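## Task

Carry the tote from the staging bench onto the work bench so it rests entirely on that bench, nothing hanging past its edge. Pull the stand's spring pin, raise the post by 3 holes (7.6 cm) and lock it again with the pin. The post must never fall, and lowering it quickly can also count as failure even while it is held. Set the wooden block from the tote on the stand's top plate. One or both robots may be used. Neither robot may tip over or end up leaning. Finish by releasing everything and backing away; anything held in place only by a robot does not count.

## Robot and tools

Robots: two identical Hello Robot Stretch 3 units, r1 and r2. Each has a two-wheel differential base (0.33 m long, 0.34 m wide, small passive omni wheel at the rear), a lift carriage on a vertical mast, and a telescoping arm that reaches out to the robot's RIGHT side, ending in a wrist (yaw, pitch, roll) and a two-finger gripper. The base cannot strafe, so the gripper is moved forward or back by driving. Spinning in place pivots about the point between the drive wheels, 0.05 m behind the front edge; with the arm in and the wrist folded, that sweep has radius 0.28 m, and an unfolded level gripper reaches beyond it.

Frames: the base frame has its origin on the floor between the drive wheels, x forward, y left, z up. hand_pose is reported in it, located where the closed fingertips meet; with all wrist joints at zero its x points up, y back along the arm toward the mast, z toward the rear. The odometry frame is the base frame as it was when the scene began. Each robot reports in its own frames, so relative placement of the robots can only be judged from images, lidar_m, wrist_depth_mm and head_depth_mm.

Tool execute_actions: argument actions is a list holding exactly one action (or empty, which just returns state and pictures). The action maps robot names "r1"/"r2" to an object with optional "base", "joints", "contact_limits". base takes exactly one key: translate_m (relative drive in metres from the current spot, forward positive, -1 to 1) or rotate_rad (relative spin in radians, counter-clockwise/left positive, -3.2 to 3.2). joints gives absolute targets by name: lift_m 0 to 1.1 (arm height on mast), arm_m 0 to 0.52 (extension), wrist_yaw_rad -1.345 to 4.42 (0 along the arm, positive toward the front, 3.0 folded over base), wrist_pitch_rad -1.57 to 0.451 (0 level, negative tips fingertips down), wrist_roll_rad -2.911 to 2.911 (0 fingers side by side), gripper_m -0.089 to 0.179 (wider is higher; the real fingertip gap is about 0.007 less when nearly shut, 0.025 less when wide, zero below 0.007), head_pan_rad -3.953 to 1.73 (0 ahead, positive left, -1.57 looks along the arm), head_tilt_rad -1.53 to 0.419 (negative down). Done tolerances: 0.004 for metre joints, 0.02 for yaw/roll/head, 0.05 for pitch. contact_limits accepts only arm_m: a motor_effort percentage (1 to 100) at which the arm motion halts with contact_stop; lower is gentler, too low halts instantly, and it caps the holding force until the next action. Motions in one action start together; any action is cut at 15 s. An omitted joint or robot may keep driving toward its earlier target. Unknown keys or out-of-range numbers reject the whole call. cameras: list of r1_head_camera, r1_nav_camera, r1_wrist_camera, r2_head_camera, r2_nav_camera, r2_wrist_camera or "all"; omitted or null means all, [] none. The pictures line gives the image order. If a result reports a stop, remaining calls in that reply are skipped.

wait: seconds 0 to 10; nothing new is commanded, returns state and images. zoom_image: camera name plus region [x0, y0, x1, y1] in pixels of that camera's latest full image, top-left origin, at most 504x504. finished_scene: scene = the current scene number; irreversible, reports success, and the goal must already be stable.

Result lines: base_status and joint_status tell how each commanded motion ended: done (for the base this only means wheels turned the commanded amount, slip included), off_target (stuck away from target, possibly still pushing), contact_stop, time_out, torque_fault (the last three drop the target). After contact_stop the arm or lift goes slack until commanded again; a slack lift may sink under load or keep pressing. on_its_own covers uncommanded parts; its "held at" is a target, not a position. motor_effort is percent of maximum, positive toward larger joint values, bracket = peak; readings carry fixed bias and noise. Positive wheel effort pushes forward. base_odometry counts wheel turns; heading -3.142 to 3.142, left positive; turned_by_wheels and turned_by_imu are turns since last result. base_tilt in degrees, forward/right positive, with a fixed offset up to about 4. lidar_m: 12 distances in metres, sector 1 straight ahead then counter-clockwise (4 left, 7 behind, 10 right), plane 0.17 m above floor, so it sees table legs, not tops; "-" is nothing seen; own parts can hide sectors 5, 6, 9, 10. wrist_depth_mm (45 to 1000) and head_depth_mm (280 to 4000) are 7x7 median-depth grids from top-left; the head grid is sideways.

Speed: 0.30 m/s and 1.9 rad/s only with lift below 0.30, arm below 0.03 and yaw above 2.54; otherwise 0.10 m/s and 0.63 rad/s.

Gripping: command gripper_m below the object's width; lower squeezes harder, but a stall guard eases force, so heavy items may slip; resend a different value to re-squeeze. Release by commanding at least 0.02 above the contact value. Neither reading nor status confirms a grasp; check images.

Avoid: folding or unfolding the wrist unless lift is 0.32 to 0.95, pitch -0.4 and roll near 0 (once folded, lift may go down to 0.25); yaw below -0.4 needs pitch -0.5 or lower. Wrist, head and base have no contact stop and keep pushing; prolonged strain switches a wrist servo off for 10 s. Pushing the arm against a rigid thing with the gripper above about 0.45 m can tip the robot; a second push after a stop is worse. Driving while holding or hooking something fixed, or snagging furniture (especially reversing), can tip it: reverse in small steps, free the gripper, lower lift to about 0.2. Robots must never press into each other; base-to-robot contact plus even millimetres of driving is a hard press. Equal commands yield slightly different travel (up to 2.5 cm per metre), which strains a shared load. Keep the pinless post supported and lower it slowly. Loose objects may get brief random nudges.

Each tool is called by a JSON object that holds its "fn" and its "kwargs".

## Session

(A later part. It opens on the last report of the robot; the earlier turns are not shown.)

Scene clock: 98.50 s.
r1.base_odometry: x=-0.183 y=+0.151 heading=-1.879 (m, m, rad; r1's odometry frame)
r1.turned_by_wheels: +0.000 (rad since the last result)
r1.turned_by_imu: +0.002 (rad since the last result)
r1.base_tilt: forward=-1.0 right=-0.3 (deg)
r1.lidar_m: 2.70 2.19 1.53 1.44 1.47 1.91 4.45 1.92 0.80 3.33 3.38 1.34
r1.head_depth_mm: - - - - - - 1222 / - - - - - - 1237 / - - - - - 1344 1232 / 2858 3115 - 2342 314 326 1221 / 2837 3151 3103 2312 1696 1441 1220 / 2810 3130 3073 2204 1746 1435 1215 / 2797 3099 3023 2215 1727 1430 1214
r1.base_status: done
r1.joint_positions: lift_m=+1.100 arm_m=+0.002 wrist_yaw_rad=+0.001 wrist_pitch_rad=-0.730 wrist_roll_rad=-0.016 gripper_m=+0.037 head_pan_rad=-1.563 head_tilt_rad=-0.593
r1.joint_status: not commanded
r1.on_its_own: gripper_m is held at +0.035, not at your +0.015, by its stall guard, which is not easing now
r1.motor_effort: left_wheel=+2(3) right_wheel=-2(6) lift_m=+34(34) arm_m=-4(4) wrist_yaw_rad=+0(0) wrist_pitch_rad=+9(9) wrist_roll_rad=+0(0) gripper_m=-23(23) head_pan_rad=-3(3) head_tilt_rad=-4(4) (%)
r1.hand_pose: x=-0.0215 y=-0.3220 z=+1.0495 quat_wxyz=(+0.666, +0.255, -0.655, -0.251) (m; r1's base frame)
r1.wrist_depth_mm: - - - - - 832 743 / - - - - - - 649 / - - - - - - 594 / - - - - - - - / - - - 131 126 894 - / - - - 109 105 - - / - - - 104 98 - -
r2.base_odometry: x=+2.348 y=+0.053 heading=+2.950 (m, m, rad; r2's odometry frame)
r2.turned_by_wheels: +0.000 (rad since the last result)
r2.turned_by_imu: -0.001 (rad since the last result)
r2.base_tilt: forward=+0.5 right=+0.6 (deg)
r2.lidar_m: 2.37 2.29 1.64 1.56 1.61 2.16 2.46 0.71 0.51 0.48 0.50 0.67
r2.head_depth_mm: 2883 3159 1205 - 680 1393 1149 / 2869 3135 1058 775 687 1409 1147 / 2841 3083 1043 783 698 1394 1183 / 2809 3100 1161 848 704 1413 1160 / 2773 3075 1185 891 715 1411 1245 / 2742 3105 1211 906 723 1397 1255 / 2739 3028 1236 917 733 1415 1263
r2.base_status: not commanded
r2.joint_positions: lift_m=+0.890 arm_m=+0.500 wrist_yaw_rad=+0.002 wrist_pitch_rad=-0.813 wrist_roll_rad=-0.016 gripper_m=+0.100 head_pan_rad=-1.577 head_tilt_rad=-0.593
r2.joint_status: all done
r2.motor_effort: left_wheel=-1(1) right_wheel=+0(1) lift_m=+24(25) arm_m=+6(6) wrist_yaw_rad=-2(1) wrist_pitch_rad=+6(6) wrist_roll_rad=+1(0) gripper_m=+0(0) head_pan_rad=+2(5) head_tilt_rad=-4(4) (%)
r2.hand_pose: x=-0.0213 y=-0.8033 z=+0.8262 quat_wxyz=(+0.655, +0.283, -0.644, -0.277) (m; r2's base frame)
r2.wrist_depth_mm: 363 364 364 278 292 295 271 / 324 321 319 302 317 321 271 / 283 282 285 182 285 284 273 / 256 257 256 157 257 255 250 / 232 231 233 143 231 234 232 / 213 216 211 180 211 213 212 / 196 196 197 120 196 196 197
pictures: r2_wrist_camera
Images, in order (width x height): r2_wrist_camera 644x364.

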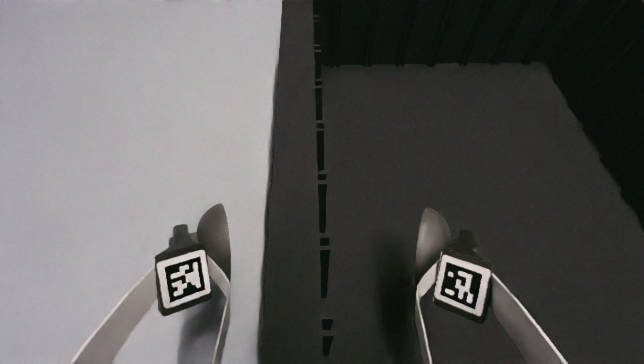

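{"fn": "execute_actions", "kwargs": {"actions": [{"r1":{"base":{"translate_m":-0.5}},"r2":{"joints":{"lift_m":0.87,"gripper_m":-0.03}}}], "cameras": []}}

{"fn": "execute_actions", "kwargs": {"actions": [{"r1":{"base":{"translate_m":-0.6}},"r2":{"joints":{"lift_m":1.0}}}], "cameras": ["r2_nav_camera","r1_nav_camera"]}}

Scene clock: 107.80 s.
r1.base_odometry: x=-0.031 y=+0.628 heading=-1.879 (m, m, rad; r1's odometry frame)
r1.turned_by_wheels: +0.000 (rad since the last result)
r1.turned_by_imu: +0.002 (rad since the last result)
r1.base_tilt: forward=-0.9 right=-0.4 (deg)
r1.lidar_m: 3.18 2.14 1.49 1.40 1.43 1.86 4.04 1.59 1.36 0.63 3.44 1.81
r1.head_depth_mm: - - - - - - 1243 / - - - - - - 1234 / - - - - - 1345 1229 / 2909 3143 - 961 314 326 1202 / 2890 3186 3071 2223 1696 1436 1221 / 2858 3141 3038 2221 1745 1432 1218 / 2854 3161 3013 2202 1729 1427 1211
r1.base_status: done
r1.joint_positions: lift_m=+1.100 arm_m=+0.002 wrist_yaw_rad=+0.001 wrist_pitch_rad=-0.730 wrist_roll_rad=-0.016 gripper_m=+0.037 head_pan_rad=-1.563 head_tilt_rad=-0.593
r1.joint_status: not commanded
r1.on_its_own: gripper_m is held at +0.035, not at your +0.015, by its stall guard, which is not easing now
r1.motor_effort: left_wheel=+2(2) right_wheel=-2(7) lift_m=+34(34) arm_m=-4(3) wrist_yaw_rad=+0(1) wrist_pitch_rad=+9(9) wrist_roll_rad=+0(0) gripper_m=-23(23) head_pan_rad=-2(3) head_tilt_rad=-4(4) (%)
r1.hand_pose: x=-0.0215 y=-0.3220 z=+1.0495 quat_wxyz=(+0.666, +0.255, -0.655, -0.251) (m; r1's base frame)
r1.wrist_depth_mm: - - - 888 824 788 743 / - - - 739 692 679 645 / - - - 639 618 599 587 / - - - 569 573 - - / - - - 132 126 - - / - - - 109 105 - - / - - - 105 98 - -
r2.base_odometry: x=+2.348 y=+0.053 heading=+2.950 (m, m, rad; r2's odometry frame)
r2.turned_by_wheels: +0.000 (rad since the last result)
r2.turned_by_imu: -0.001 (rad since the last result)
r2.base_tilt: forward=+0.5 right=+0.5 (deg)
r2.lidar_m: 2.36 2.29 1.64 1.56 1.61 2.16 2.45 0.71 0.51 0.49 0.50 0.67
r2.head_depth_mm: 2835 3203 1142 - 681 1389 1146 / 2855 3132 - 774 690 1402 1143 / 2820 3075 - 782 698 1389 1171 / 2799 3163 1165 855 706 1403 1158 / 2777 3116 1180 892 716 1413 1242 / 2763 3053 1207 905 722 1396 1254 / 2766 3065 1230 920 732 1413 1261
r2.base_status: not commanded
r2.joint_positions: lift_m=+0.870 arm_m=+0.500 wrist_yaw_rad=+0.002 wrist_pitch_rad=-0.813 wrist_roll_rad=-0.016 gripper_m=-0.016 head_pan_rad=-1.577 head_tilt_rad=-0.593
r2.joint_status: gripper_m off_target (ended at -0.016, target -0.030); the others done
r2.on_its_own: gripper_m is held at -0.017, not at your -0.030, by its stall guard, which is not easing now
r2.motor_effort: left_wheel=+1(1) right_wheel=-1(3) lift_m=+24(23) arm_m=+6(6) wrist_yaw_rad=-2(2) wrist_pitch_rad=+6(6) wrist_roll_rad=+0(1) gripper_m=-21(99) head_pan_rad=+3(5) head_tilt_rad=-4(5) (%)
r2.hand_pose: x=-0.0213 y=-0.8033 z=+0.8062 quat_wxyz=(+0.655, +0.282, -0.644, -0.277) (m; r2's base frame)
r2.wrist_depth_mm: 332 330 332 274 296 296 274 / 287 291 287 273 286 288 275 / 258 258 255 158 256 256 256 / 232 230 232 133 231 231 230 / 210 211 216 118 214 210 211 / 193 194 - 106 193 192 193 / 178 179 178 98 177 178 179
pictures: none
No camera images: the call's "cameras" was empty. Leave "cameras" out to get every camera's image.

Scene clock: 115.20 s.
r1.base_odometry: x=+0.151 y=+1.199 heading=-1.879 (m, m, rad; r1's odometry frame)
r1.turned_by_wheels: +0.000 (rad since the last result)
r1.turned_by_imu: +0.001 (rad since the last result)
r1.base_tilt: forward=-1.0 right=-0.4 (deg)
r1.lidar_m: 2.40 2.09 1.44 1.36 1.39 1.80 3.45 1.10 1.41 1.32 0.85 2.66
r1.head_depth_mm: - - - - - - 1240 / - - - - - - 1237 / - - - - - 1344 1236 / 2927 3206 - 960 315 326 1230 / 2926 3222 1261 948 1696 1438 1221 / 2900 3214 1249 909 1645 1436 1218 / 2867 3145 1243 900 1634 1428 1213
r1.base_status: done
r1.joint_positions: lift_m=+1.100 arm_m=+0.002 wrist_yaw_rad=+0.001 wrist_pitch_rad=-0.730 wrist_roll_rad=-0.016 gripper_m=+0.037 head_pan_rad=-1.563 head_tilt_rad=-0.593
r1.joint_status: not commanded
r1.on_its_own: gripper_m is held at +0.035, not at your +0.015, by its stall guard, which is not easing now
r1.motor_effort: left_wheel=+2(3) right_wheel=-2(7) lift_m=+34(34) arm_m=-4(4) wrist_yaw_rad=+0(1) wrist_pitch_rad=+9(9) wrist_roll_rad=+0(0) gripper_m=-24(23) head_pan_rad=-3(2) head_tilt_rad=-5(4) (%)
r1.hand_pose: x=-0.0215 y=-0.3220 z=+1.0495 quat_wxyz=(+0.666, +0.255, -0.655, -0.251) (m; r1's base frame)
r1.wrist_depth_mm: - 948 904 852 815 781 743 / 862 793 755 736 700 680 648 / 723 686 659 638 615 619 - / 614 613 618 599 - - - / 763 - - 132 127 - - / - - - 109 105 - - / - - - 104 98 - -
r2.base_odometry: x=+2.348 y=+0.053 heading=+2.950 (m, m, rad; r2's odometry frame)
r2.turned_by_wheels: +0.000 (rad since the last result)
r2.turned_by_imu: -0.001 (rad since the last result)
r2.base_tilt: forward=+0.5 right=+0.6 (deg)
r2.lidar_m: 2.36 2.28 1.63 1.56 1.61 2.16 2.45 0.71 0.51 0.49 0.50 0.67
r2.head_depth_mm: 2826 - 1048 766 681 1392 1151 / 2717 3253 1006 717 689 1409 1141 / 2755 3230 973 779 698 1393 1170 / 2785 3145 1047 843 705 1404 1158 / 2780 3088 1180 890 714 1410 1236 / 2753 3068 1203 902 723 1399 1256 / 2731 3071 1239 922 731 1414 1260
r2.base_status: not commanded
r2.joint_positions: lift_m=+1.000 arm_m=+0.500 wrist_yaw_rad=+0.001 wrist_pitch_rad=-0.828 wrist_roll_rad=-0.012 gripper_m=-0.017 head_pan_rad=-1.577 head_tilt_rad=-0.593
r2.joint_status: all done
r2.on_its_own: gripper_m is held at -0.017, not at your -0.030, by its stall guard, which is not easing now
r2.motor_effort: left_wheel=+0(1) right_wheel=+1(1) lift_m=+32(31) arm_m=+5(6) wrist_yaw_rad=-1(2) wrist_pitch_rad=+13(14) wrist_roll_rad=-1(1) gripper_m=-19(21) head_pan_rad=+2(3) head_tilt_rad=-4(4) (%)
r2.hand_pose: x=-0.0214 y=-0.8002 z=+0.9334 quat_wxyz=(+0.652, +0.287, -0.643, -0.283) (m; r2's base frame)
r2.wrist_depth_mm: - - - 508 290 - - / 470 469 475 259 324 328 479 / 424 416 422 205 349 352 426 / 378 381 379 142 307 346 369 / 347 351 355 123 284 317 276 / 318 319 324 112 267 291 250 / 295 295 290 103 223 270 236
pictures: r1_nav_camera (sideways: a quarter turn counterclockwise sets it upright), r2_nav_camera (sideways: a quarter turn counterclockwise sets it upright)
Images, in order (width x height): r1_nav_camera 672x504, r2_nav_camera 672x504.

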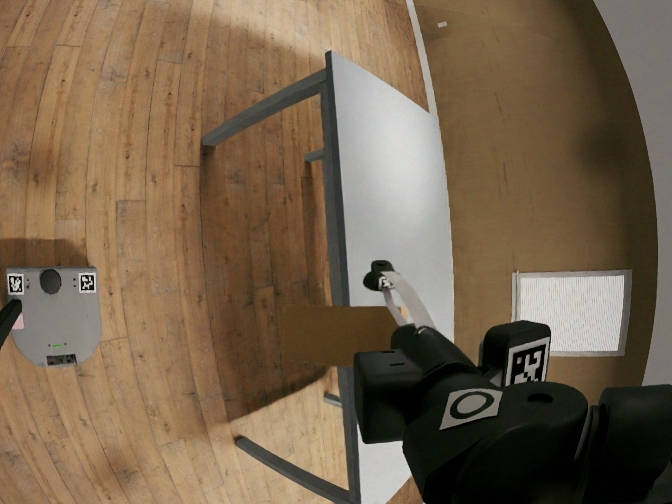

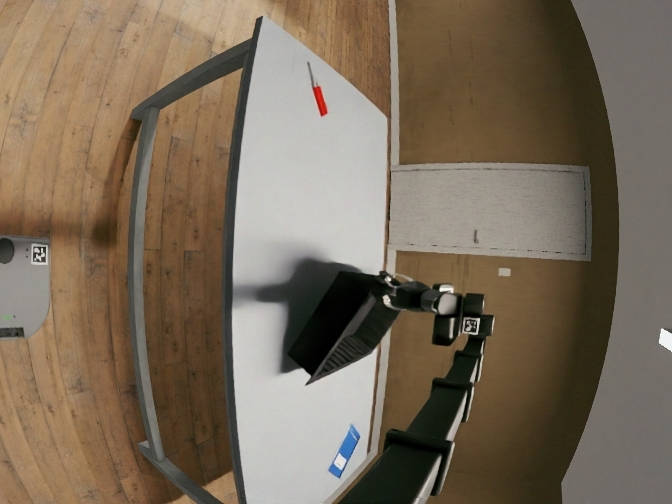

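{"fn": "execute_actions", "kwargs": {"actions": [{"r1":{"base":{"translate_m":-0.3},"joints":{"arm_m":0.4}},"r2":{"joints":{"lift_m":1.1}}}], "cameras": []}}

{"fn": "execute_actions", "kwargs": {"actions": [{"r1":{"joints":{"lift_m":0.9}},"r2":{"base":{"translate_m":1.0}}}], "cameras": ["r2_nav_camera","r1_nav_camera"]}}

Scene clock: 119.93 s.
r1.base_odometry: x=+0.242 y=+1.485 heading=-1.879 (m, m, rad; r1's odometry frame)
r1.turned_by_wheels: +0.000 (rad since the last result)
r1.turned_by_imu: +0.001 (rad since the last result)
r1.base_tilt: forward=-1.1 right=-0.3 (deg)
r1.lidar_m: 2.69 2.06 1.42 1.34 1.36 1.78 3.16 2.23 0.90 1.35 1.38 1.07
r1.head_depth_mm: 3049 3377 1309 937 1733 1463 1236 / 2962 3342 1290 936 1714 1462 1237 / - 3291 1218 927 1717 1451 1233 / 2872 3230 640 920 1705 1442 1228 / 2927 3231 1257 910 1693 1439 1222 / 2904 3219 1246 907 1683 1440 1226 / 2904 3217 1238 903 1641 1425 1212
r1.base_status: done
r1.joint_positions: lift_m=+1.100 arm_m=+0.400 wrist_yaw_rad=+0.001 wrist_pitch_rad=-0.730 wrist_roll_rad=-0.016 gripper_m=+0.037 head_pan_rad=-1.563 head_tilt_rad=-0.593
r1.joint_status: all done
r1.on_its_own: gripper_m is held at +0.035, not at your +0.015, by its stall guard, which is not easing now
r1.motor_effort: left_wheel=+1(3) right_wheel=-1(7) lift_m=+34(34) arm_m=+4(5) wrist_yaw_rad=-1(1) wrist_pitch_rad=+9(9) wrist_roll_rad=+0(0) gripper_m=-23(23) head_pan_rad=-2(2) head_tilt_rad=-4(4) (%)
r1.hand_pose: x=-0.0215 y=-0.7195 z=+1.0495 quat_wxyz=(+0.666, +0.255, -0.655, -0.251) (m; r1's base frame)
r1.wrist_depth_mm: - - - - 801 774 - / - 791 758 731 695 675 660 / 699 683 659 625 610 588 567 / 612 594 579 561 537 524 510 / 539 531 522 139 131 476 463 / 491 474 284 110 105 - 422 / 445 442 410 104 98 392 383
r2.base_odometry: x=+2.348 y=+0.053 heading=+2.950 (m, m, rad; r2's odometry frame)
r2.turned_by_wheels: +0.000 (rad since the last result)
r2.turned_by_imu: -0.001 (rad since the last result)
r2.base_tilt: forward=+0.6 right=+0.6 (deg)
r2.lidar_m: 2.37 2.28 1.64 1.56 1.61 2.16 2.45 0.71 0.51 0.48 0.50 0.67
r2.head_depth_mm: 2823 3188 826 790 680 1385 1153 / 2869 3112 658 818 690 1413 1145 / 2928 3000 638 863 698 1397 1167 / - 3039 1022 879 705 1408 1164 / 2788 3115 1186 889 714 1404 1240 / 2768 3077 1208 905 724 1408 1254 / 2757 3065 1234 921 732 1404 1265
r2.base_status: not commanded
r2.joint_positions: lift_m=+1.100 arm_m=+0.500 wrist_yaw_rad=+0.000 wrist_pitch_rad=-0.840 wrist_roll_rad=-0.003 gripper_m=-0.017 head_pan_rad=-1.577 head_tilt_rad=-0.593
r2.joint_status: all done
r2.on_its_own: gripper_m is held at -0.017, not at your -0.030, by its stall guard, which is not easing now
r2.motor_effort: left_wheel=+0(8) right_wheel=+1(8) lift_m=+32(36) arm_m=+5(5) wrist_yaw_rad=+0(6) wrist_pitch_rad=+19(23) wrist_roll_rad=-4(6) gripper_m=-14(19) head_pan_rad=+3(3) head_tilt_rad=-4(4) (%)
r2.hand_pose: x=-0.0216 y=-0.7977 z=+1.0315 quat_wxyz=(+0.647, +0.289, -0.644, -0.288) (m; r2's base frame)
r2.wrist_depth_mm: - - - 291 - - - / - - - 284 330 603 610 / 550 541 549 241 375 386 549 / 492 502 503 202 353 352 496 / 460 452 451 139 323 323 447 / 418 413 423 126 297 309 282 / 385 389 382 120 243 289 253
pictures: none
No camera images: the call's "cameras" was empty. Leave "cameras" out to get every camera's image.

Scene clock: 131.10 s.
r1.base_odometry: x=+0.242 y=+1.485 heading=-1.879 (m, m, rad; r1's odometry frame)
r1.turned_by_wheels: +0.000 (rad since the last result)
r1.turned_by_imu: +0.003 (rad since the last result)
r1.base_tilt: forward=-0.9 right=-0.5 (deg)
r1.lidar_m: 2.68 2.06 1.42 1.34 1.36 1.77 3.15 2.23 0.90 1.35 1.37 1.07
r1.head_depth_mm: 3029 3373 1378 - - 1427 1238 / 2978 3334 - 898 1727 1454 1231 / 2977 3292 - 892 1713 1447 1233 / 2919 3251 1310 749 1705 1450 1229 / 2928 3234 1263 915 1694 1437 1218 / 2923 3219 1253 906 1690 1431 1217 / 2896 3211 1238 904 1640 1439 1216
r1.base_status: not commanded
r1.joint_positions: lift_m=+0.901 arm_m=+0.400 wrist_yaw_rad=+0.001 wrist_pitch_rad=-0.680 wrist_roll_rad=-0.016 gripper_m=+0.037 head_pan_rad=-1.563 head_tilt_rad=-0.593
r1.joint_status: all done
r1.on_its_own: gripper_m is held at +0.035, not at your +0.015, by its stall guard, which is not easing now
r1.motor_effort: left_wheel=+1(2) right_wheel=+0(1) lift_m=+17(28) arm_m=+4(4) wrist_yaw_rad=+0(0) wrist_pitch_rad=-5(9) wrist_roll_rad=+0(0) gripper_m=-23(24) head_pan_rad=-3(2) head_tilt_rad=-5(4) (%)
r1.hand_pose: x=-0.0215 y=-0.7288 z=+0.8594 quat_wxyz=(+0.672, +0.238, -0.661, -0.234) (m; r1's base frame)
r1.wrist_depth_mm: 652 603 569 531 504 481 453 / 514 488 461 441 418 399 381 / 424 407 387 375 357 346 332 / 361 350 335 326 314 302 294 / 317 307 301 149 138 275 264 / 283 276 261 110 105 - 240 / 253 248 233 104 98 221 218
r2.base_odometry: x=+1.366 y=+0.244 heading=+2.950 (m, m, rad; r2's odometry frame)
r2.turned_by_wheels: +0.000 (rad since the last result)
r2.turned_by_imu: -0.008 (rad since the last result)
r2.base_tilt: forward=+0.5 right=+0.6 (deg)
r2.lidar_m: 1.54 2.36 1.67 1.60 1.64 2.19 3.46 0.66 0.62 3.17 3.28 1.38
r2.head_depth_mm: 2860 3152 825 1406 1590 1398 1198 / 2809 3050 660 1987 1687 1406 1211 / 2826 2943 637 2094 1699 1418 1223 / - 2992 2499 2144 1724 1439 1231 / 2738 3088 2872 2166 1733 1449 1238 / 2716 3057 2975 2201 1759 1458 1252 / 2715 3040 3034 2248 1777 1476 1259
r2.base_status: done
r2.joint_positions: lift_m=+1.100 arm_m=+0.500 wrist_yaw_rad=+0.000 wrist_pitch_rad=-0.840 wrist_roll_rad=-0.003 gripper_m=-0.017 head_pan_rad=-1.577 head_tilt_rad=-0.593
r2.joint_status: not commanded
r2.on_its_own: gripper_m is held at -0.017, not at your -0.030, by its stall guard, which is not easing now
r2.motor_effort: left_wheel=+0(4) right_wheel=+0(6) lift_m=+31(32) arm_m=+4(4) wrist_yaw_rad=+1(0) wrist_pitch_rad=+19(19) wrist_roll_rad=-5(4) gripper_m=-14(14) head_pan_rad=+2(3) head_tilt_rad=-3(4) (%)
r2.hand_pose: x=-0.0216 y=-0.7977 z=+1.0315 quat_wxyz=(+0.647, +0.289, -0.644, -0.288) (m; r2's base frame)
r2.wrist_depth_mm: - - - 290 - - - / - - - 296 327 - - / - - - 240 377 381 546 / - - - 204 358 350 497 / - - - 138 321 328 443 / - - - 126 298 310 282 / - - - 120 244 289 253
pictures: r1_nav_camera (sideways: a quarter turn counterclockwise sets it upright), r2_nav_camera (sideways: a quarter turn counterclockwise sets it upright)
Images, in order (width x height): r1_nav_camera 672x504, r2_nav_camera 672x504.

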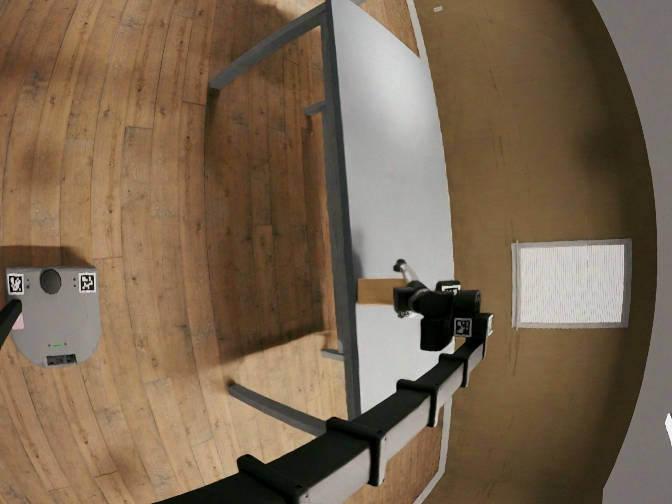

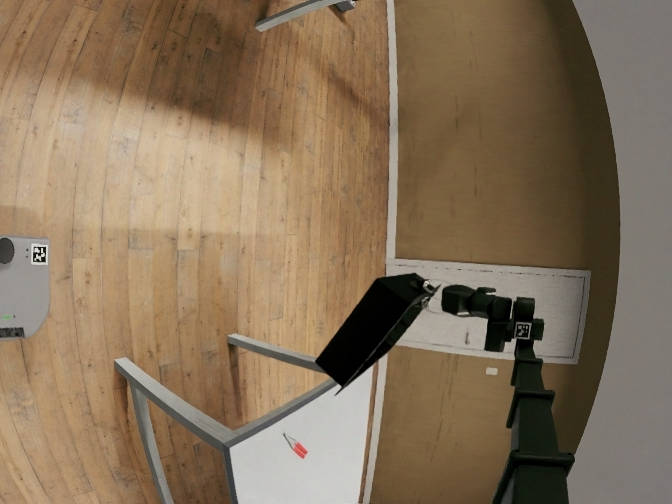

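{"fn": "execute_actions", "kwargs": {"actions": [{"r1":{"joints":{"gripper_m":0.15}},"r2":{"base":{"translate_m":0.2}}}], "cameras": []}}

{"fn": "execute_actions", "kwargs": {"actions": [{"r1":{"joints":{"arm_m":0.0,"head_pan_rad":-2.6,"head_tilt_rad":-0.4},"base":{"translate_m":-0.5}},"r2":{"base":{"translate_m":0.9}}}], "cameras": ["r2_nav_camera","r1_nav_camera"]}}

Scene clock: 134.30 s.
r1.base_odometry: x=+0.242 y=+1.485 heading=-1.879 (m, m, rad; r1's odometry frame)
r1.turned_by_wheels: +0.000 (rad since the last result)
r1.turned_by_imu: +0.001 (rad since the last result)
r1.base_tilt: forward=-1.0 right=-0.4 (deg)
r1.lidar_m: 2.68 2.06 1.42 1.34 1.37 1.78 3.15 2.23 0.90 1.35 1.37 1.08
r1.head_depth_mm: 3025 3349 1376 - - 1419 1239 / 2983 3275 - 897 1727 1459 1236 / 2969 3292 - 890 1712 1452 1234 / 2922 3310 1334 868 1705 1445 1224 / 2933 3240 1263 916 1703 1435 1222 / 2910 3204 1249 909 1685 1435 1213 / 2905 3193 1235 902 1634 1429 1214
r1.base_status: not commanded
r1.joint_positions: lift_m=+0.900 arm_m=+0.400 wrist_yaw_rad=+0.000 wrist_pitch_rad=-0.712 wrist_roll_rad=-0.016 gripper_m=+0.150 head_pan_rad=-1.563 head_tilt_rad=-0.593
r1.joint_status: all done
r1.motor_effort: left_wheel=+1(1) right_wheel=-1(0) lift_m=+22(22) arm_m=+4(5) wrist_yaw_rad=+1(1) wrist_pitch_rad=+4(5) wrist_roll_rad=+0(0) gripper_m=+0(93) head_pan_rad=-2(3) head_tilt_rad=-4(5) (%)
r1.hand_pose: x=-0.0216 y=-0.7229 z=+0.8533 quat_wxyz=(+0.668, +0.248, -0.657, -0.245) (m; r1's base frame)
r1.wrist_depth_mm: 573 545 516 488 460 443 421 / 469 451 431 411 394 376 361 / 395 380 367 351 343 324 317 / 343 331 322 310 302 291 283 / 302 296 285 277 269 261 255 / 270 268 254 249 244 235 - / 245 - 232 227 221 217 211
r2.base_odometry: x=+1.170 y=+0.282 heading=+2.950 (m, m, rad; r2's odometry frame)
r2.turned_by_wheels: +0.000 (rad since the last result)
r2.turned_by_imu: -0.002 (rad since the last result)
r2.base_tilt: forward=+0.3 right=+0.6 (deg)
r2.lidar_m: 1.50 2.37 1.68 1.60 1.65 2.19 2.04 0.77 1.25 3.17 3.27 1.19
r2.head_depth_mm: 2811 3148 827 1922 1654 1392 1197 / 2823 3049 659 1998 1684 1407 1204 / 2818 2955 636 2102 1692 1422 1218 / - 3029 2475 2147 1719 1437 1230 / 2763 3088 2900 2175 1745 1452 1243 / 2728 3065 2978 2191 1762 1460 1255 / 2731 3054 2999 2223 1773 1474 1259
r2.base_status: done
r2.joint_positions: lift_m=+1.100 arm_m=+0.500 wrist_yaw_rad=+0.000 wrist_pitch_rad=-0.840 wrist_roll_rad=-0.003 gripper_m=-0.017 head_pan_rad=-1.577 head_tilt_rad=-0.593
r2.joint_status: not commanded
r2.on_its_own: gripper_m is held at -0.017, not at your -0.030, by its stall guard, which is not easing now
r2.motor_effort: left_wheel=+0(4) right_wheel=-1(6) lift_m=+32(32) arm_m=+5(5) wrist_yaw_rad=+0(1) wrist_pitch_rad=+19(19) wrist_roll_rad=-5(5) gripper_m=-14(15) head_pan_rad=+3(2) head_tilt_rad=-4(4) (%)
r2.hand_pose: x=-0.0216 y=-0.7977 z=+1.0315 quat_wxyz=(+0.647, +0.289, -0.644, -0.288) (m; r2's base frame)
r2.wrist_depth_mm: - - - 293 - - - / - - - 285 329 - - / - - - 239 376 384 - / - - - 203 355 350 809 / - - - 138 319 330 - / - - - 126 299 308 280 / - - - 121 246 289 256
pictures: none
No camera images: the call's "cameras" was empty. Leave "cameras" out to get every camera's image.

Scene clock: 144.47 s.
r1.base_odometry: x=+0.394 y=+1.962 heading=-1.879 (m, m, rad; r1's odometry frame)
r1.turned_by_wheels: +0.000 (rad since the last result)
r1.turned_by_imu: +0.002 (rad since the last result)
r1.base_tilt: forward=-0.9 right=-0.4 (deg)
r1.lidar_m: 3.18 2.00 1.38 1.30 1.33 1.72 2.67 2.72 1.85 0.74 1.41 1.50
r1.head_depth_mm: 2250 2396 2551 2698 2234 1710 1386 / 2338 2504 2667 2824 2204 1704 1372 / 2436 2609 2808 2988 2208 1702 1376 / 2567 2750 2973 3097 2207 1687 1374 / 2700 2917 3147 3111 2189 1678 1406 / 2831 3074 3280 2926 2088 1678 - / 3002 3266 3540 3055 2150 1664 -
r1.base_status: done
r1.joint_positions: lift_m=+0.900 arm_m=+0.002 wrist_yaw_rad=+0.000 wrist_pitch_rad=-0.712 wrist_roll_rad=-0.016 gripper_m=+0.150 head_pan_rad=-2.593 head_tilt_rad=-0.408
r1.joint_status: all done
joint sent to its limit — the command would take r1.arm_m past its lower limit, so that joint was sent only as far as its limit.
r1.motor_effort: left_wheel=+1(2) right_wheel=-2(8) lift_m=+22(22) arm_m=-4(6) wrist_yaw_rad=+0(0) wrist_pitch_rad=+4(4) wrist_roll_rad=+0(0) gripper_m=+0(0) head_pan_rad=-4(45) head_tilt_rad=+5(23) (%)
r1.hand_pose: x=-0.0216 y=-0.3254 z=+0.8533 quat_wxyz=(+0.668, +0.249, -0.657, -0.245) (m; r1's base frame)
r1.wrist_depth_mm: 580 555 520 499 - - - / 487 491 554 - - - - / - - - - - - - / - - - - - - - / - - - - - - - / - - - - - 975 - / - - 974 963 930 909 880
r2.base_odometry: x=+0.286 y=+0.454 heading=+2.950 (m, m, rad; r2's odometry frame)
r2.turned_by_wheels: +0.000 (rad since the last result)
r2.turned_by_imu: -0.007 (rad since the last result)
r2.base_tilt: forward=+0.5 right=+0.7 (deg)
r2.lidar_m: 1.34 2.44 1.72 1.64 1.69 2.23 1.92 1.59 3.31 1.06 0.45 0.55
r2.head_depth_mm: 2808 3124 825 1918 1653 1387 1202 / 2785 3080 659 1988 1677 1406 1205 / 2835 2941 637 2111 1707 1417 1216 / - 3003 2503 2153 1733 1436 1231 / 2692 3032 2842 2183 1651 1448 1243 / 2677 2982 2971 979 1380 1434 811 / 2688 2993 3005 915 732 610 1238
r2.base_status: done
r2.joint_positions: lift_m=+1.100 arm_m=+0.500 wrist_yaw_rad=+0.000 wrist_pitch_rad=-0.840 wrist_roll_rad=-0.003 gripper_m=-0.017 head_pan_rad=-1.577 head_tilt_rad=-0.593
r2.joint_status: not commanded
r2.on_its_own: gripper_m is held at -0.017, not at your -0.030, by its stall guard, which is not easing now
r2.motor_effort: left_wheel=+0(4) right_wheel=-1(5) lift_m=+32(32) arm_m=+5(4) wrist_yaw_rad=+0(0) wrist_pitch_rad=+19(19) wrist_roll_rad=-4(5) gripper_m=-14(14) head_pan_rad=+3(2) head_tilt_rad=-3(3) (%)
r2.hand_pose: x=-0.0216 y=-0.7977 z=+1.0315 quat_wxyz=(+0.647, +0.289, -0.644, -0.288) (m; r2's base frame)
r2.wrist_depth_mm: - - - 293 - - - / - - - 292 325 - - / 548 549 - 240 379 387 - / 500 502 - 202 357 349 - / 458 462 - 138 318 327 - / 423 431 - 126 301 308 280 / 389 408 - 120 244 290 253
pictures: r1_nav_camera (sideways: a quarter turn counterclockwise sets it upright), r2_nav_camera (sideways: a quarter turn counterclockwise sets it upright)
Images, in order (width x height): r1_nav_camera 672x504, r2_nav_camera 672x504.

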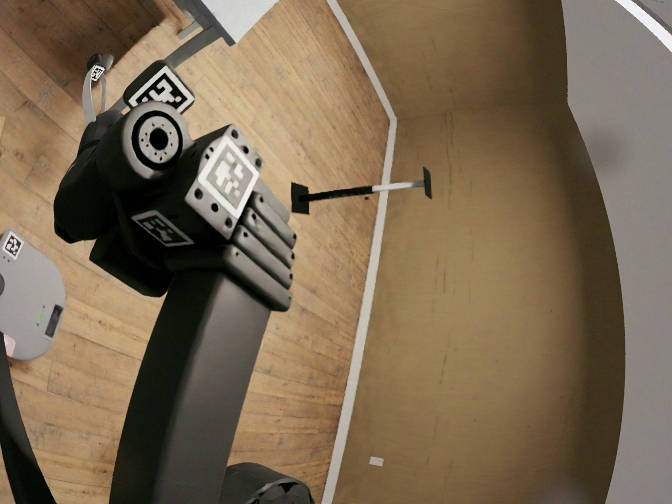

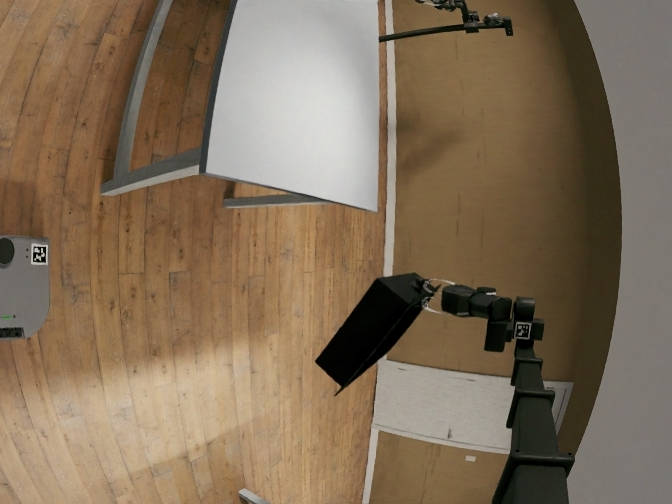

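{"fn": "execute_actions", "kwargs": {"actions": [{"r1":{"joints":{"head_pan_rad":-1.57},"base":{"translate_m":-0.9}},"r2":{"base":{"translate_m":0.7},"joints":{"arm_m":0.42}}}], "cameras": []}}

{"fn": "execute_actions", "kwargs": {"actions": [{"r2":{"joints":{"lift_m":0.88}}}], "cameras": ["r2_nav_camera","r1_nav_camera"]}}

Scene clock: 154.97 s.
r1.base_odometry: x=+0.667 y=+2.819 heading=-1.879 (m, m, rad; r1's odometry frame)
r1.turned_by_wheels: +0.000 (rad since the last result)
r1.turned_by_imu: +0.001 (rad since the last result)
r1.base_tilt: forward=-0.9 right=-0.3 (deg)
r1.lidar_m: 4.05 1.90 1.31 1.23 1.26 1.63 1.77 1.81 1.38 3.54 1.64 1.12
r1.head_depth_mm: 3148 3392 3633 3028 2228 1706 1467 / 3095 3340 3588 2999 2035 1691 1454 / 3114 3316 3611 3149 2197 1696 1452 / 3042 3312 3523 3127 2194 1695 1466 / 3007 3244 3487 3107 2184 1685 1368 / 2981 3233 3486 3098 2162 1673 1365 / 2943 3182 3428 3066 2168 1665 1358
r1.base_status: done
r1.joint_positions: lift_m=+0.900 arm_m=+0.002 wrist_yaw_rad=+0.000 wrist_pitch_rad=-0.712 wrist_roll_rad=-0.016 gripper_m=+0.150 head_pan_rad=-1.577 head_tilt_rad=-0.408
r1.joint_status: all done
r1.motor_effort: left_wheel=+2(2) right_wheel=-2(6) lift_m=+22(22) arm_m=-4(4) wrist_yaw_rad=+1(0) wrist_pitch_rad=+4(4) wrist_roll_rad=+0(0) gripper_m=+0(0) head_pan_rad=+4(46) head_tilt_rad=+5(5) (%)
r1.hand_pose: x=-0.0216 y=-0.3254 z=+0.8533 quat_wxyz=(+0.668, +0.249, -0.657, -0.245) (m; r1's base frame)
r1.wrist_depth_mm: - - - - - - - / - - - - - - - / - - - - - - - / - - - - - - - / - - - - - - - / - - - - - 990 - / - - 981 935 935 915 895
r2.base_odometry: x=-0.401 y=+0.587 heading=+2.950 (m, m, rad; r2's odometry frame)
r2.turned_by_wheels: +0.000 (rad since the last result)
r2.turned_by_imu: -0.005 (rad since the last result)
r2.base_tilt: forward=+0.5 right=+0.6 (deg)
r2.lidar_m: 2.30 2.50 1.77 1.67 1.72 2.27 2.27 0.56 0.39 0.37 0.38 0.50
r2.head_depth_mm: 2776 3137 834 614 682 586 1196 / 2807 3043 908 612 690 592 1208 / 2802 2954 568 808 698 584 1220 / 2682 3023 667 871 705 588 1233 / 2725 2962 2882 891 713 595 1219 / 2692 2963 2981 904 725 601 1220 / 2667 2936 2987 918 732 608 1210
r2.base_status: done
r2.joint_positions: lift_m=+1.100 arm_m=+0.420 wrist_yaw_rad=+0.000 wrist_pitch_rad=-0.840 wrist_roll_rad=-0.003 gripper_m=-0.017 head_pan_rad=-1.577 head_tilt_rad=-0.593
r2.joint_status: all done
r2.on_its_own: gripper_m is held at -0.017, not at your -0.030, by its stall guard, which is not easing now
r2.motor_effort: left_wheel=+1(4) right_wheel=-1(5) lift_m=+32(32) arm_m=-5(5) wrist_yaw_rad=+0(0) wrist_pitch_rad=+19(19) wrist_roll_rad=-4(5) gripper_m=-14(14) head_pan_rad=+3(3) head_tilt_rad=-4(5) (%)
r2.hand_pose: x=-0.0216 y=-0.7183 z=+1.0315 quat_wxyz=(+0.647, +0.289, -0.644, -0.288) (m; r2's base frame)
r2.wrist_depth_mm: - - - 291 - - - / - - - 284 328 - - / 541 543 540 240 373 381 575 / 489 502 495 203 354 353 498 / 456 454 456 138 319 328 451 / 420 418 422 126 297 309 282 / 386 382 382 120 244 290 255
pictures: none
No camera images: the call's "cameras" was empty. Leave "cameras" out to get every camera's image.

Scene clock: 157.57 s.
r1.base_odometry: x=+0.667 y=+2.819 heading=-1.879 (m, m, rad; r1's odometry frame)
r1.turned_by_wheels: +0.000 (rad since the last result)
r1.turned_by_imu: +0.001 (rad since the last result)
r1.base_tilt: forward=-0.8 right=-0.4 (deg)
r1.lidar_m: 4.06 1.90 1.31 1.23 1.26 1.63 1.77 1.81 1.38 3.52 1.65 1.12
r1.head_depth_mm: 3132 3367 3643 3038 2237 1711 1467 / 3090 3369 3611 2990 2036 1687 1456 / 3046 3304 3594 3164 2210 1700 1451 / 3055 3293 3562 3116 2191 1687 1473 / 3018 3253 3509 3098 2185 1691 1373 / 3000 3222 3466 3086 2160 1681 1362 / 2942 3218 3461 3076 2162 1669 1352
r1.base_status: not commanded
r1.joint_positions: lift_m=+0.900 arm_m=+0.002 wrist_yaw_rad=+0.000 wrist_pitch_rad=-0.712 wrist_roll_rad=-0.016 gripper_m=+0.150 head_pan_rad=-1.577 head_tilt_rad=-0.408
r1.joint_status: not commanded
r1.motor_effort: left_wheel=+2(2) right_wheel=-2(2) lift_m=+22(22) arm_m=-4(5) wrist_yaw_rad=-1(1) wrist_pitch_rad=+4(4) wrist_roll_rad=+0(0) gripper_m=+0(0) head_pan_rad=+3(3) head_tilt_rad=+5(5) (%)
r1.hand_pose: x=-0.0216 y=-0.3254 z=+0.8533 quat_wxyz=(+0.668, +0.249, -0.657, -0.245) (m; r1's base frame)
r1.wrist_depth_mm: - - - - - - - / - - - - - - - / - - - - - - - / - - - - - - - / - - - - - - - / - - - - - 984 - / - - 999 948 935 906 878
r2.base_odometry: x=-0.401 y=+0.587 heading=+2.950 (m, m, rad; r2's odometry frame)
r2.turned_by_wheels: +0.000 (rad since the last result)
r2.turned_by_imu: +0.000 (rad since the last result)
r2.base_tilt: forward=+0.5 right=+0.5 (deg)
r2.lidar_m: 2.31 2.50 1.76 1.68 1.72 2.27 2.27 0.56 0.39 0.37 0.38 0.50
r2.head_depth_mm: 2765 3098 2918 - 680 585 1198 / 2763 3012 - 846 688 593 1209 / 2718 2989 - 813 698 584 1218 / 2719 3033 1094 874 707 590 1231 / 2695 3009 2870 892 714 596 1214 / 2659 3001 2928 905 722 602 1225 / 2647 2925 2996 918 732 609 1207
r2.base_status: not commanded
r2.joint_positions: lift_m=+0.889 arm_m=+0.420 wrist_yaw_rad=+0.001 wrist_pitch_rad=-0.787 wrist_roll_rad=-0.017 gripper_m=-0.017 head_pan_rad=-1.577 head_tilt_rad=-0.593
r2.joint_status: lift_m contact_stop (moved -0.211 of -0.220)
r2.on_its_own: gripper_m is held at -0.017, not at your -0.030, by its stall guard, which is not easing now; lift_m is slack since a contact_stop, until your next command for it (your +0.880 is given up)
r2.motor_effort: left_wheel=+2(3) right_wheel=-3(3) lift_m=+26(27) arm_m=-1(5) wrist_yaw_rad=+0(1) wrist_pitch_rad=-6(20) wrist_roll_rad=+0(5) gripper_m=-15(15) head_pan_rad=+3(3) head_tilt_rad=-5(4) (%)
r2.hand_pose: x=-0.0215 y=-0.7289 z=+0.8288 quat_wxyz=(+0.659, +0.274, -0.647, -0.269) (m; r2's base frame)
r2.wrist_depth_mm: 383 385 377 282 304 315 254 / 332 335 325 312 333 324 255 / 295 295 297 279 291 291 259 / 261 261 264 163 265 262 259 / 236 239 237 144 238 235 238 / 216 217 219 131 218 215 218 / 197 199 199 121 197 199 198
pictures: r1_nav_camera (sideways: a quarter turn counterclockwise sets it upright), r2_nav_camera (sideways: a quarter turn counterclockwise sets it upright)
Images, in order (width x height): r1_nav_camera 672x504, r2_nav_camera 672x504.

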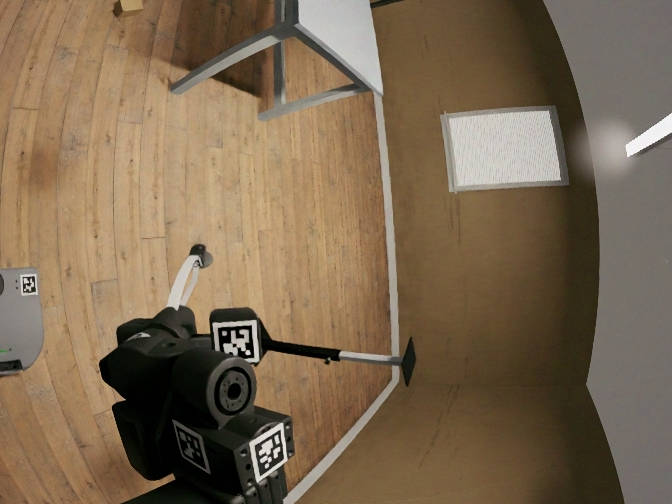

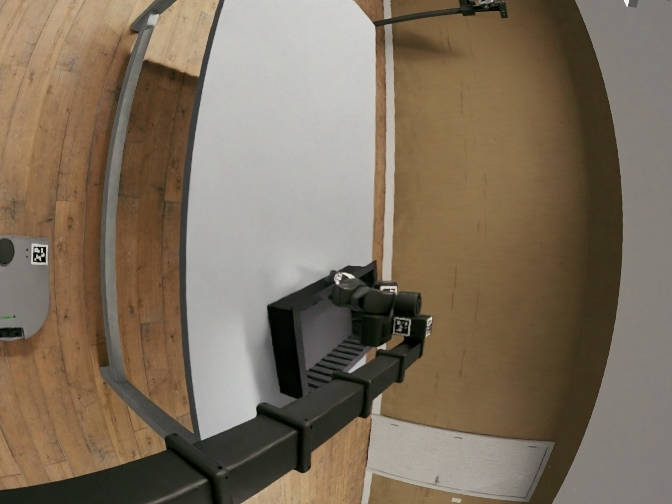

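{"fn": "execute_actions", "kwargs": {"actions": [{"r2":{"joints":{"lift_m":0.9,"arm_m":0.37}},"r1":{"joints":{"wrist_pitch_rad":-0.4,"wrist_yaw_rad":3.0,"gripper_m":0.05}}}], "cameras": []}}

{"fn": "execute_actions", "kwargs": {"actions": [{"r2":{"joints":{"gripper_m":0.1}},"r1":{"joints":{"lift_m":0.28},"base":{"translate_m":-1.0}}}], "cameras": []}}

{"fn": "execute_actions", "kwargs": {"actions": [{"r2":{"joints":{"lift_m":1.0}},"r1":{"base":{"rotate_rad":1.6}}}], "cameras": []}}

{"fn": "execute_actions", "kwargs": {"actions": [{"r2":{"joints":{"arm_m":0.0,"wrist_pitch_rad":0},"base":{"translate_m":1.0}},"r1":{"base":{"translate_m":-1.0}}}], "cameras": ["r2_nav_camera","r1_nav_camera"]}}

Scene clock: 160.37 s.
r1.base_odometry: x=+0.667 y=+2.819 heading=-1.879 (m, m, rad; r1's odometry frame)
r1.turned_by_wheels: +0.000 (rad since the last result)
r1.turned_by_imu: +0.001 (rad since the last result)
r1.base_tilt: forward=-1.0 right=-0.3 (deg)
r1.lidar_m: 4.04 1.90 1.31 1.23 1.26 1.63 1.77 1.81 1.38 3.52 1.65 1.12
r1.head_depth_mm: 3137 3373 3641 3041 2223 1708 1461 / 3106 3334 3557 2949 2036 1692 1420 / 3046 3324 3571 3118 2203 1698 1375 / 3027 3288 3511 3138 2185 1686 1372 / 3057 3278 3501 3097 2178 1683 1392 / 2979 3240 3501 3066 2171 1663 1366 / 2968 3200 3465 3069 2163 1666 1357
r1.base_status: not commanded
r1.joint_positions: lift_m=+0.900 arm_m=+0.002 wrist_yaw_rad=+2.997 wrist_pitch_rad=-0.421 wrist_roll_rad=-0.016 gripper_m=+0.050 head_pan_rad=-1.577 head_tilt_rad=-0.408
r1.joint_status: all done
r1.motor_effort: left_wheel=+2(2) right_wheel=-2(2) lift_m=+22(22) arm_m=-4(5) wrist_yaw_rad=+3(3) wrist_pitch_rad=+6(6) wrist_roll_rad=+0(0) gripper_m=+0(92) head_pan_rad=+3(2) head_tilt_rad=+5(5) (%)
r1.hand_pose: x=+0.0110 y=+0.0745 z=+0.9122 quat_wxyz=(+0.197, +0.695, +0.099, +0.685) (m; r1's base frame)
r1.wrist_depth_mm: - - - - - - - / - - - - - - - / - - - - - - - / - - - - - - - / - - - - - - - / - - - - - - - / - - - - - - -
r2.base_odometry: x=-0.401 y=+0.587 heading=+2.950 (m, m, rad; r2's odometry frame)
r2.turned_by_wheels: +0.000 (rad since the last result)
r2.turned_by_imu: +0.000 (rad since the last result)
r2.base_tilt: forward=+0.5 right=+0.6 (deg)
r2.lidar_m: 2.31 2.50 1.76 1.67 1.72 2.27 2.27 0.56 0.39 0.37 0.38 0.50
r2.head_depth_mm: 2760 3088 2935 - 675 586 1201 / 2761 3006 - 844 664 592 1205 / 2755 3009 - 806 694 583 1222 / 2728 2994 2861 851 705 590 1230 / 2699 2984 2845 891 714 596 1219 / 2647 3001 2971 904 721 600 1219 / 2648 2943 3029 921 729 608 1215
r2.base_status: not commanded
r2.joint_positions: lift_m=+0.900 arm_m=+0.370 wrist_yaw_rad=+0.001 wrist_pitch_rad=-0.811 wrist_roll_rad=-0.022 gripper_m=-0.017 head_pan_rad=-1.577 head_tilt_rad=-0.593
r2.joint_status: all done
r2.on_its_own: gripper_m is held at -0.017, not at your -0.030, by its stall guard, which is not easing now
r2.motor_effort: left_wheel=+1(2) right_wheel=+0(3) lift_m=+31(31) arm_m=-6(5) wrist_yaw_rad=-1(0) wrist_pitch_rad=+5(7) wrist_roll_rad=+2(2) gripper_m=-16(16) head_pan_rad=+3(3) head_tilt_rad=-4(4) (%)
r2.hand_pose: x=-0.0215 y=-0.6744 z=+0.8362 quat_wxyz=(+0.657, +0.282, -0.642, -0.276) (m; r2's base frame)
r2.wrist_depth_mm: 382 384 264 293 333 306 251 / 334 336 319 320 334 320 242 / 294 297 290 292 292 296 253 / 266 267 268 251 267 265 258 / 243 244 245 144 244 243 243 / 221 223 228 133 221 221 225 / 204 206 208 125 201 204 205
pictures: none
No camera images: the call's "cameras" was empty. Leave "cameras" out to get every camera's image.

Scene clock: 169.20 s.
r1.base_odometry: x=+0.971 y=+3.772 heading=-1.879 (m, m, rad; r1's odometry frame)
r1.turned_by_wheels: +0.000 (rad since the last result)
r1.turned_by_imu: +0.000 (rad since the last result)
r1.base_tilt: forward=-0.8 right=-0.4 (deg)
r1.lidar_m: 3.33 1.78 1.23 1.16 1.18 0.83 0.78 0.80 1.03 2.36 1.44 1.98
r1.head_depth_mm: 1803 1818 1823 1833 1843 1675 1395 / 2422 2421 2455 2445 2184 1700 1379 / 3130 3338 3591 3093 2190 1699 1376 / 3080 3354 3648 3128 2190 1683 1373 / 3109 3302 3601 3142 2170 1682 1366 / 3076 3291 3540 3094 2171 1683 1363 / 3024 3291 3506 3069 2156 1647 1360
r1.base_status: done
r1.joint_positions: lift_m=+0.280 arm_m=+0.002 wrist_yaw_rad=+2.998 wrist_pitch_rad=-0.420 wrist_roll_rad=-0.016 gripper_m=+0.050 head_pan_rad=-1.577 head_tilt_rad=-0.408
r1.joint_status: all done
r1.motor_effort: left_wheel=+1(6) right_wheel=-2(10) lift_m=+22(22) arm_m=-4(4) wrist_yaw_rad=+3(3) wrist_pitch_rad=+6(6) wrist_roll_rad=+0(0) gripper_m=+0(0) head_pan_rad=+3(4) head_tilt_rad=+5(4) (%)
r1.hand_pose: x=+0.0108 y=+0.0747 z=+0.2924 quat_wxyz=(+0.196, +0.695, +0.099, +0.685) (m; r1's base frame)
r1.wrist_depth_mm: 959 - - - - - - / - - - - - - - / - - - 949 879 840 793 / 893 847 780 742 703 669 636 / 714 682 - 612 596 562 534 / 586 559 - 527 489 484 462 / 504 499 - - 438 419 404
r2.base_odometry: x=-0.401 y=+0.587 heading=+2.950 (m, m, rad; r2's odometry frame)
r2.turned_by_wheels: +0.000 (rad since the last result)
r2.turned_by_imu: -0.001 (rad since the last result)
r2.base_tilt: forward=+0.5 right=+0.6 (deg)
r2.lidar_m: 2.31 2.50 1.77 1.67 1.72 2.27 2.27 0.56 0.39 0.37 0.38 0.50
r2.head_depth_mm: 2798 3095 2920 - 678 585 1195 / 2758 3043 - 850 669 591 1210 / 2730 3025 - 807 665 582 1220 / 2706 2990 2865 819 707 589 1231 / 2693 2980 2870 890 716 595 1213 / 2683 2975 2948 906 724 602 1224 / 2671 2956 3012 919 733 608 1215
r2.base_status: not commanded
r2.joint_positions: lift_m=+0.900 arm_m=+0.370 wrist_yaw_rad=+0.000 wrist_pitch_rad=-0.823 wrist_roll_rad=-0.022 gripper_m=+0.100 head_pan_rad=-1.577 head_tilt_rad=-0.593
r2.joint_status: all done
r2.motor_effort: left_wheel=+1(1) right_wheel=+1(0) lift_m=+31(30) arm_m=-5(6) wrist_yaw_rad=+1(0) wrist_pitch_rad=+11(11) wrist_roll_rad=+2(2) gripper_m=+1(84) head_pan_rad=+3(3) head_tilt_rad=-4(4) (%)
r2.hand_pose: x=-0.0216 y=-0.6720 z=+0.8343 quat_wxyz=(+0.655, +0.286, -0.641, -0.280) (m; r2's base frame)
r2.wrist_depth_mm: 370 371 266 303 336 276 373 / 327 330 234 325 329 292 220 / 292 290 198 290 293 284 225 / 263 265 166 262 264 263 234 / 239 241 147 240 239 241 235 / 220 223 135 220 220 223 221 / 203 205 127 200 204 204 204
pictures: none
No camera images: the call's "cameras" was empty. Leave "cameras" out to get every camera's image.

Scene clock: 171.40 s.
r1.base_odometry: x=+0.971 y=+3.772 heading=-0.279 (m, m, rad; r1's odometry frame)
r1.turned_by_wheels: +1.600 (rad since the last result)
r1.turned_by_imu: +1.567 (rad since the last result)
r1.base_tilt: forward=-0.9 right=-0.5 (deg)
r1.lidar_m: 1.15 1.18 0.83 0.78 0.80 1.04 2.42 1.44 1.98 3.31 1.77 1.22
r1.head_depth_mm: - - 2648 3031 2144 1714 1389 / - - - 3215 2209 1711 1381 / - - - 3147 2199 1699 1379 / - - - 3104 2194 1683 1369 / - - - 3126 2179 1683 1368 / - - - 3086 2161 1677 1363 / - - - 3078 2156 1664 1360
r1.base_status: done
r1.joint_positions: lift_m=+0.280 arm_m=+0.002 wrist_yaw_rad=+2.998 wrist_pitch_rad=-0.420 wrist_roll_rad=-0.016 gripper_m=+0.050 head_pan_rad=-1.577 head_tilt_rad=-0.408
r1.joint_status: not commanded
r1.motor_effort: left_wheel=-1(7) right_wheel=+2(11) lift_m=+23(22) arm_m=-4(4) wrist_yaw_rad=+2(3) wrist_pitch_rad=+6(6) wrist_roll_rad=+1(1) gripper_m=+0(0) head_pan_rad=+2(4) head_tilt_rad=+5(5) (%)
r1.hand_pose: x=+0.0108 y=+0.0747 z=+0.2924 quat_wxyz=(+0.196, +0.695, +0.099, +0.685) (m; r1's base frame)
r1.wrist_depth_mm: 656 - 734 779 826 879 966 / 714 - 784 839 894 947 998 / 750 - 851 884 886 833 779 / 796 827 772 749 711 672 629 / 704 671 - 605 594 563 533 / 585 558 - 533 488 482 464 / 496 496 - - 435 417 407
r2.base_odometry: x=-0.401 y=+0.587 heading=+2.950 (m, m, rad; r2's odometry frame)
r2.turned_by_wheels: +0.000 (rad since the last result)
r2.turned_by_imu: +0.000 (rad since the last result)
r2.base_tilt: forward=+0.6 right=+0.5 (deg)
r2.lidar_m: 2.31 2.50 1.76 1.68 1.71 2.27 2.27 0.56 0.39 0.37 0.38 0.50
r2.head_depth_mm: 2730 - 1071 740 681 586 1197 / 2658 3131 1111 811 673 592 1205 / 2673 - 977 612 679 584 1214 / 2721 3000 903 739 706 591 1232 / 2694 2991 1090 891 714 595 1215 / 2676 2962 2954 904 725 601 1226 / 2651 2943 3020 918 730 607 1209
r2.base_status: not commanded
r2.joint_positions: lift_m=+1.000 arm_m=+0.370 wrist_yaw_rad=+0.000 wrist_pitch_rad=-0.824 wrist_roll_rad=-0.022 gripper_m=+0.100 head_pan_rad=-1.577 head_tilt_rad=-0.593
r2.joint_status: all done
r2.motor_effort: left_wheel=+1(1) right_wheel=+0(0) lift_m=+31(33) arm_m=-5(5) wrist_yaw_rad=+0(1) wrist_pitch_rad=+12(12) wrist_roll_rad=+3(3) gripper_m=+0(1) head_pan_rad=+2(2) head_tilt_rad=-3(4) (%)
r2.hand_pose: x=-0.0216 y=-0.6717 z=+0.9341 quat_wxyz=(+0.655, +0.286, -0.640, -0.280) (m; r2's base frame)
r2.wrist_depth_mm: - - 275 328 - - - / 475 478 310 359 383 489 482 / 423 423 268 362 383 423 429 / 378 378 177 312 358 315 395 / 351 350 152 275 317 293 354 / 318 324 137 247 278 279 261 / 295 295 286 224 256 280 239
pictures: none
No camera images: the call's "cameras" was empty. Leave "cameras" out to get every camera's image.

Scene clock: 182.33 s.
r1.base_odometry: x=+0.010 y=+4.048 heading=-0.279 (m, m, rad; r1's odometry frame)
r1.turned_by_wheels: +0.000 (rad since the last result)
r1.turned_by_imu: +0.001 (rad since the last result)
r1.base_tilt: forward=-0.9 right=-0.4 (deg)
r1.lidar_m: 2.15 1.09 0.75 0.71 0.72 0.94 2.19 2.68 0.65 1.85 3.31 2.28
r1.head_depth_mm: - - - 3234 2136 1709 1387 / - - - 2849 2145 1693 1390 / - - 2308 3085 2191 1697 1383 / - - 2255 3122 2209 1691 1373 / - - 2224 2961 2142 1671 1372 / - - - 3084 2166 1671 1361 / - - - 3027 2170 1673 1364
r1.base_status: done
r1.joint_positions: lift_m=+0.280 arm_m=+0.002 wrist_yaw_rad=+2.998 wrist_pitch_rad=-0.420 wrist_roll_rad=-0.016 gripper_m=+0.050 head_pan_rad=-1.577 head_tilt_rad=-0.408
r1.joint_status: not commanded
r1.motor_effort: left_wheel=-1(8) right_wheel=+1(5) lift_m=+22(22) arm_m=-4(4) wrist_yaw_rad=+2(2) wrist_pitch_rad=+6(6) wrist_roll_rad=+0(0) gripper_m=+0(0) head_pan_rad=+3(4) head_tilt_rad=+5(4) (%)
r1.hand_pose: x=+0.0108 y=+0.0747 z=+0.2924 quat_wxyz=(+0.196, +0.695, +0.099, +0.685) (m; r1's base frame)
r1.wrist_depth_mm: 594 - 663 707 759 810 867 / 648 - 729 765 823 868 920 / 691 - 779 824 848 837 772 / 721 767 781 751 705 659 631 / 705 673 - 610 604 559 537 / 581 556 - 530 488 483 461 / 498 497 - - 436 421 408
r2.base_odometry: x=-1.383 y=+0.778 heading=+2.950 (m, m, rad; r2's odometry frame)
r2.turned_by_wheels: +0.000 (rad since the last result)
r2.turned_by_imu: -0.002 (rad since the last result)
r2.base_tilt: forward=+0.5 right=+0.6 (deg)
r2.lidar_m: 2.52 2.58 1.81 1.73 1.77 2.33 1.51 0.48 0.34 0.31 3.16 1.34
r2.head_depth_mm: 2707 3065 2791 - - - 1151 / 2689 3009 3002 - - - 1142 / 2675 2975 3049 - - - 802 / 2684 2949 3005 2147 1680 1410 1229 / 2639 2962 3060 2151 1737 1447 1238 / 2644 2953 2969 2207 1763 1469 1248 / 2622 2896 2995 2253 1775 1475 1262
r2.base_status: done
r2.joint_positions: lift_m=+1.000 arm_m=+0.003 wrist_yaw_rad=+0.000 wrist_pitch_rad=-0.021 wrist_roll_rad=-0.021 gripper_m=+0.100 head_pan_rad=-1.577 head_tilt_rad=-0.593
r2.joint_status: all done
joint sent to its limit — the command would take r2.arm_m past its lower limit, so that joint was sent only as far as its limit.
r2.motor_effort: left_wheel=+2(6) right_wheel=-1(5) lift_m=+29(30) arm_m=-5(6) wrist_yaw_rad=+0(0) wrist_pitch_rad=+10(20) wrist_roll_rad=+2(3) gripper_m=-1(0) head_pan_rad=+3(3) head_tilt_rad=-4(3) (%)
r2.hand_pose: x=-0.0214 y=-0.4033 z=+1.1090 quat_wxyz=(+0.715, +0.008, -0.699, -0.008) (m; r2's base frame)
r2.wrist_depth_mm: - - - - - - - / - - - - - - - / - - - - - - - / - - - - - - - / - - - - - - - / - - - 806 818 844 798 / - - - 609 621 633 628
pictures: r1_nav_camera (sideways: a quarter turn counterclockwise sets it upright), r2_nav_camera (sideways: a quarter turn counterclockwise sets it upright)
Images, in order (width x height): r1_nav_camera 672x504, r2_nav_camera 672x504.

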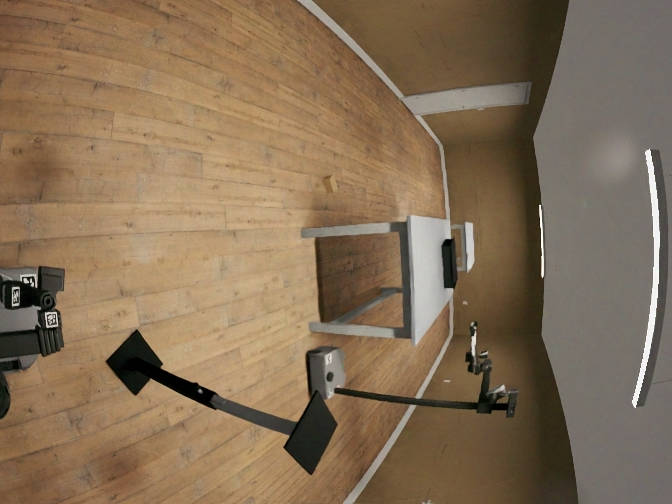

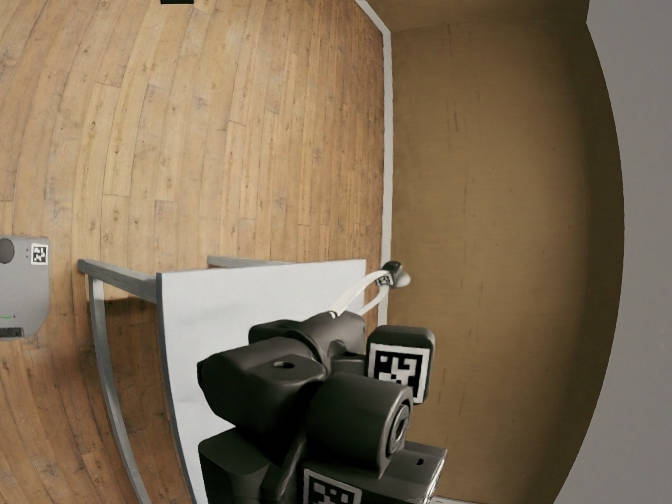

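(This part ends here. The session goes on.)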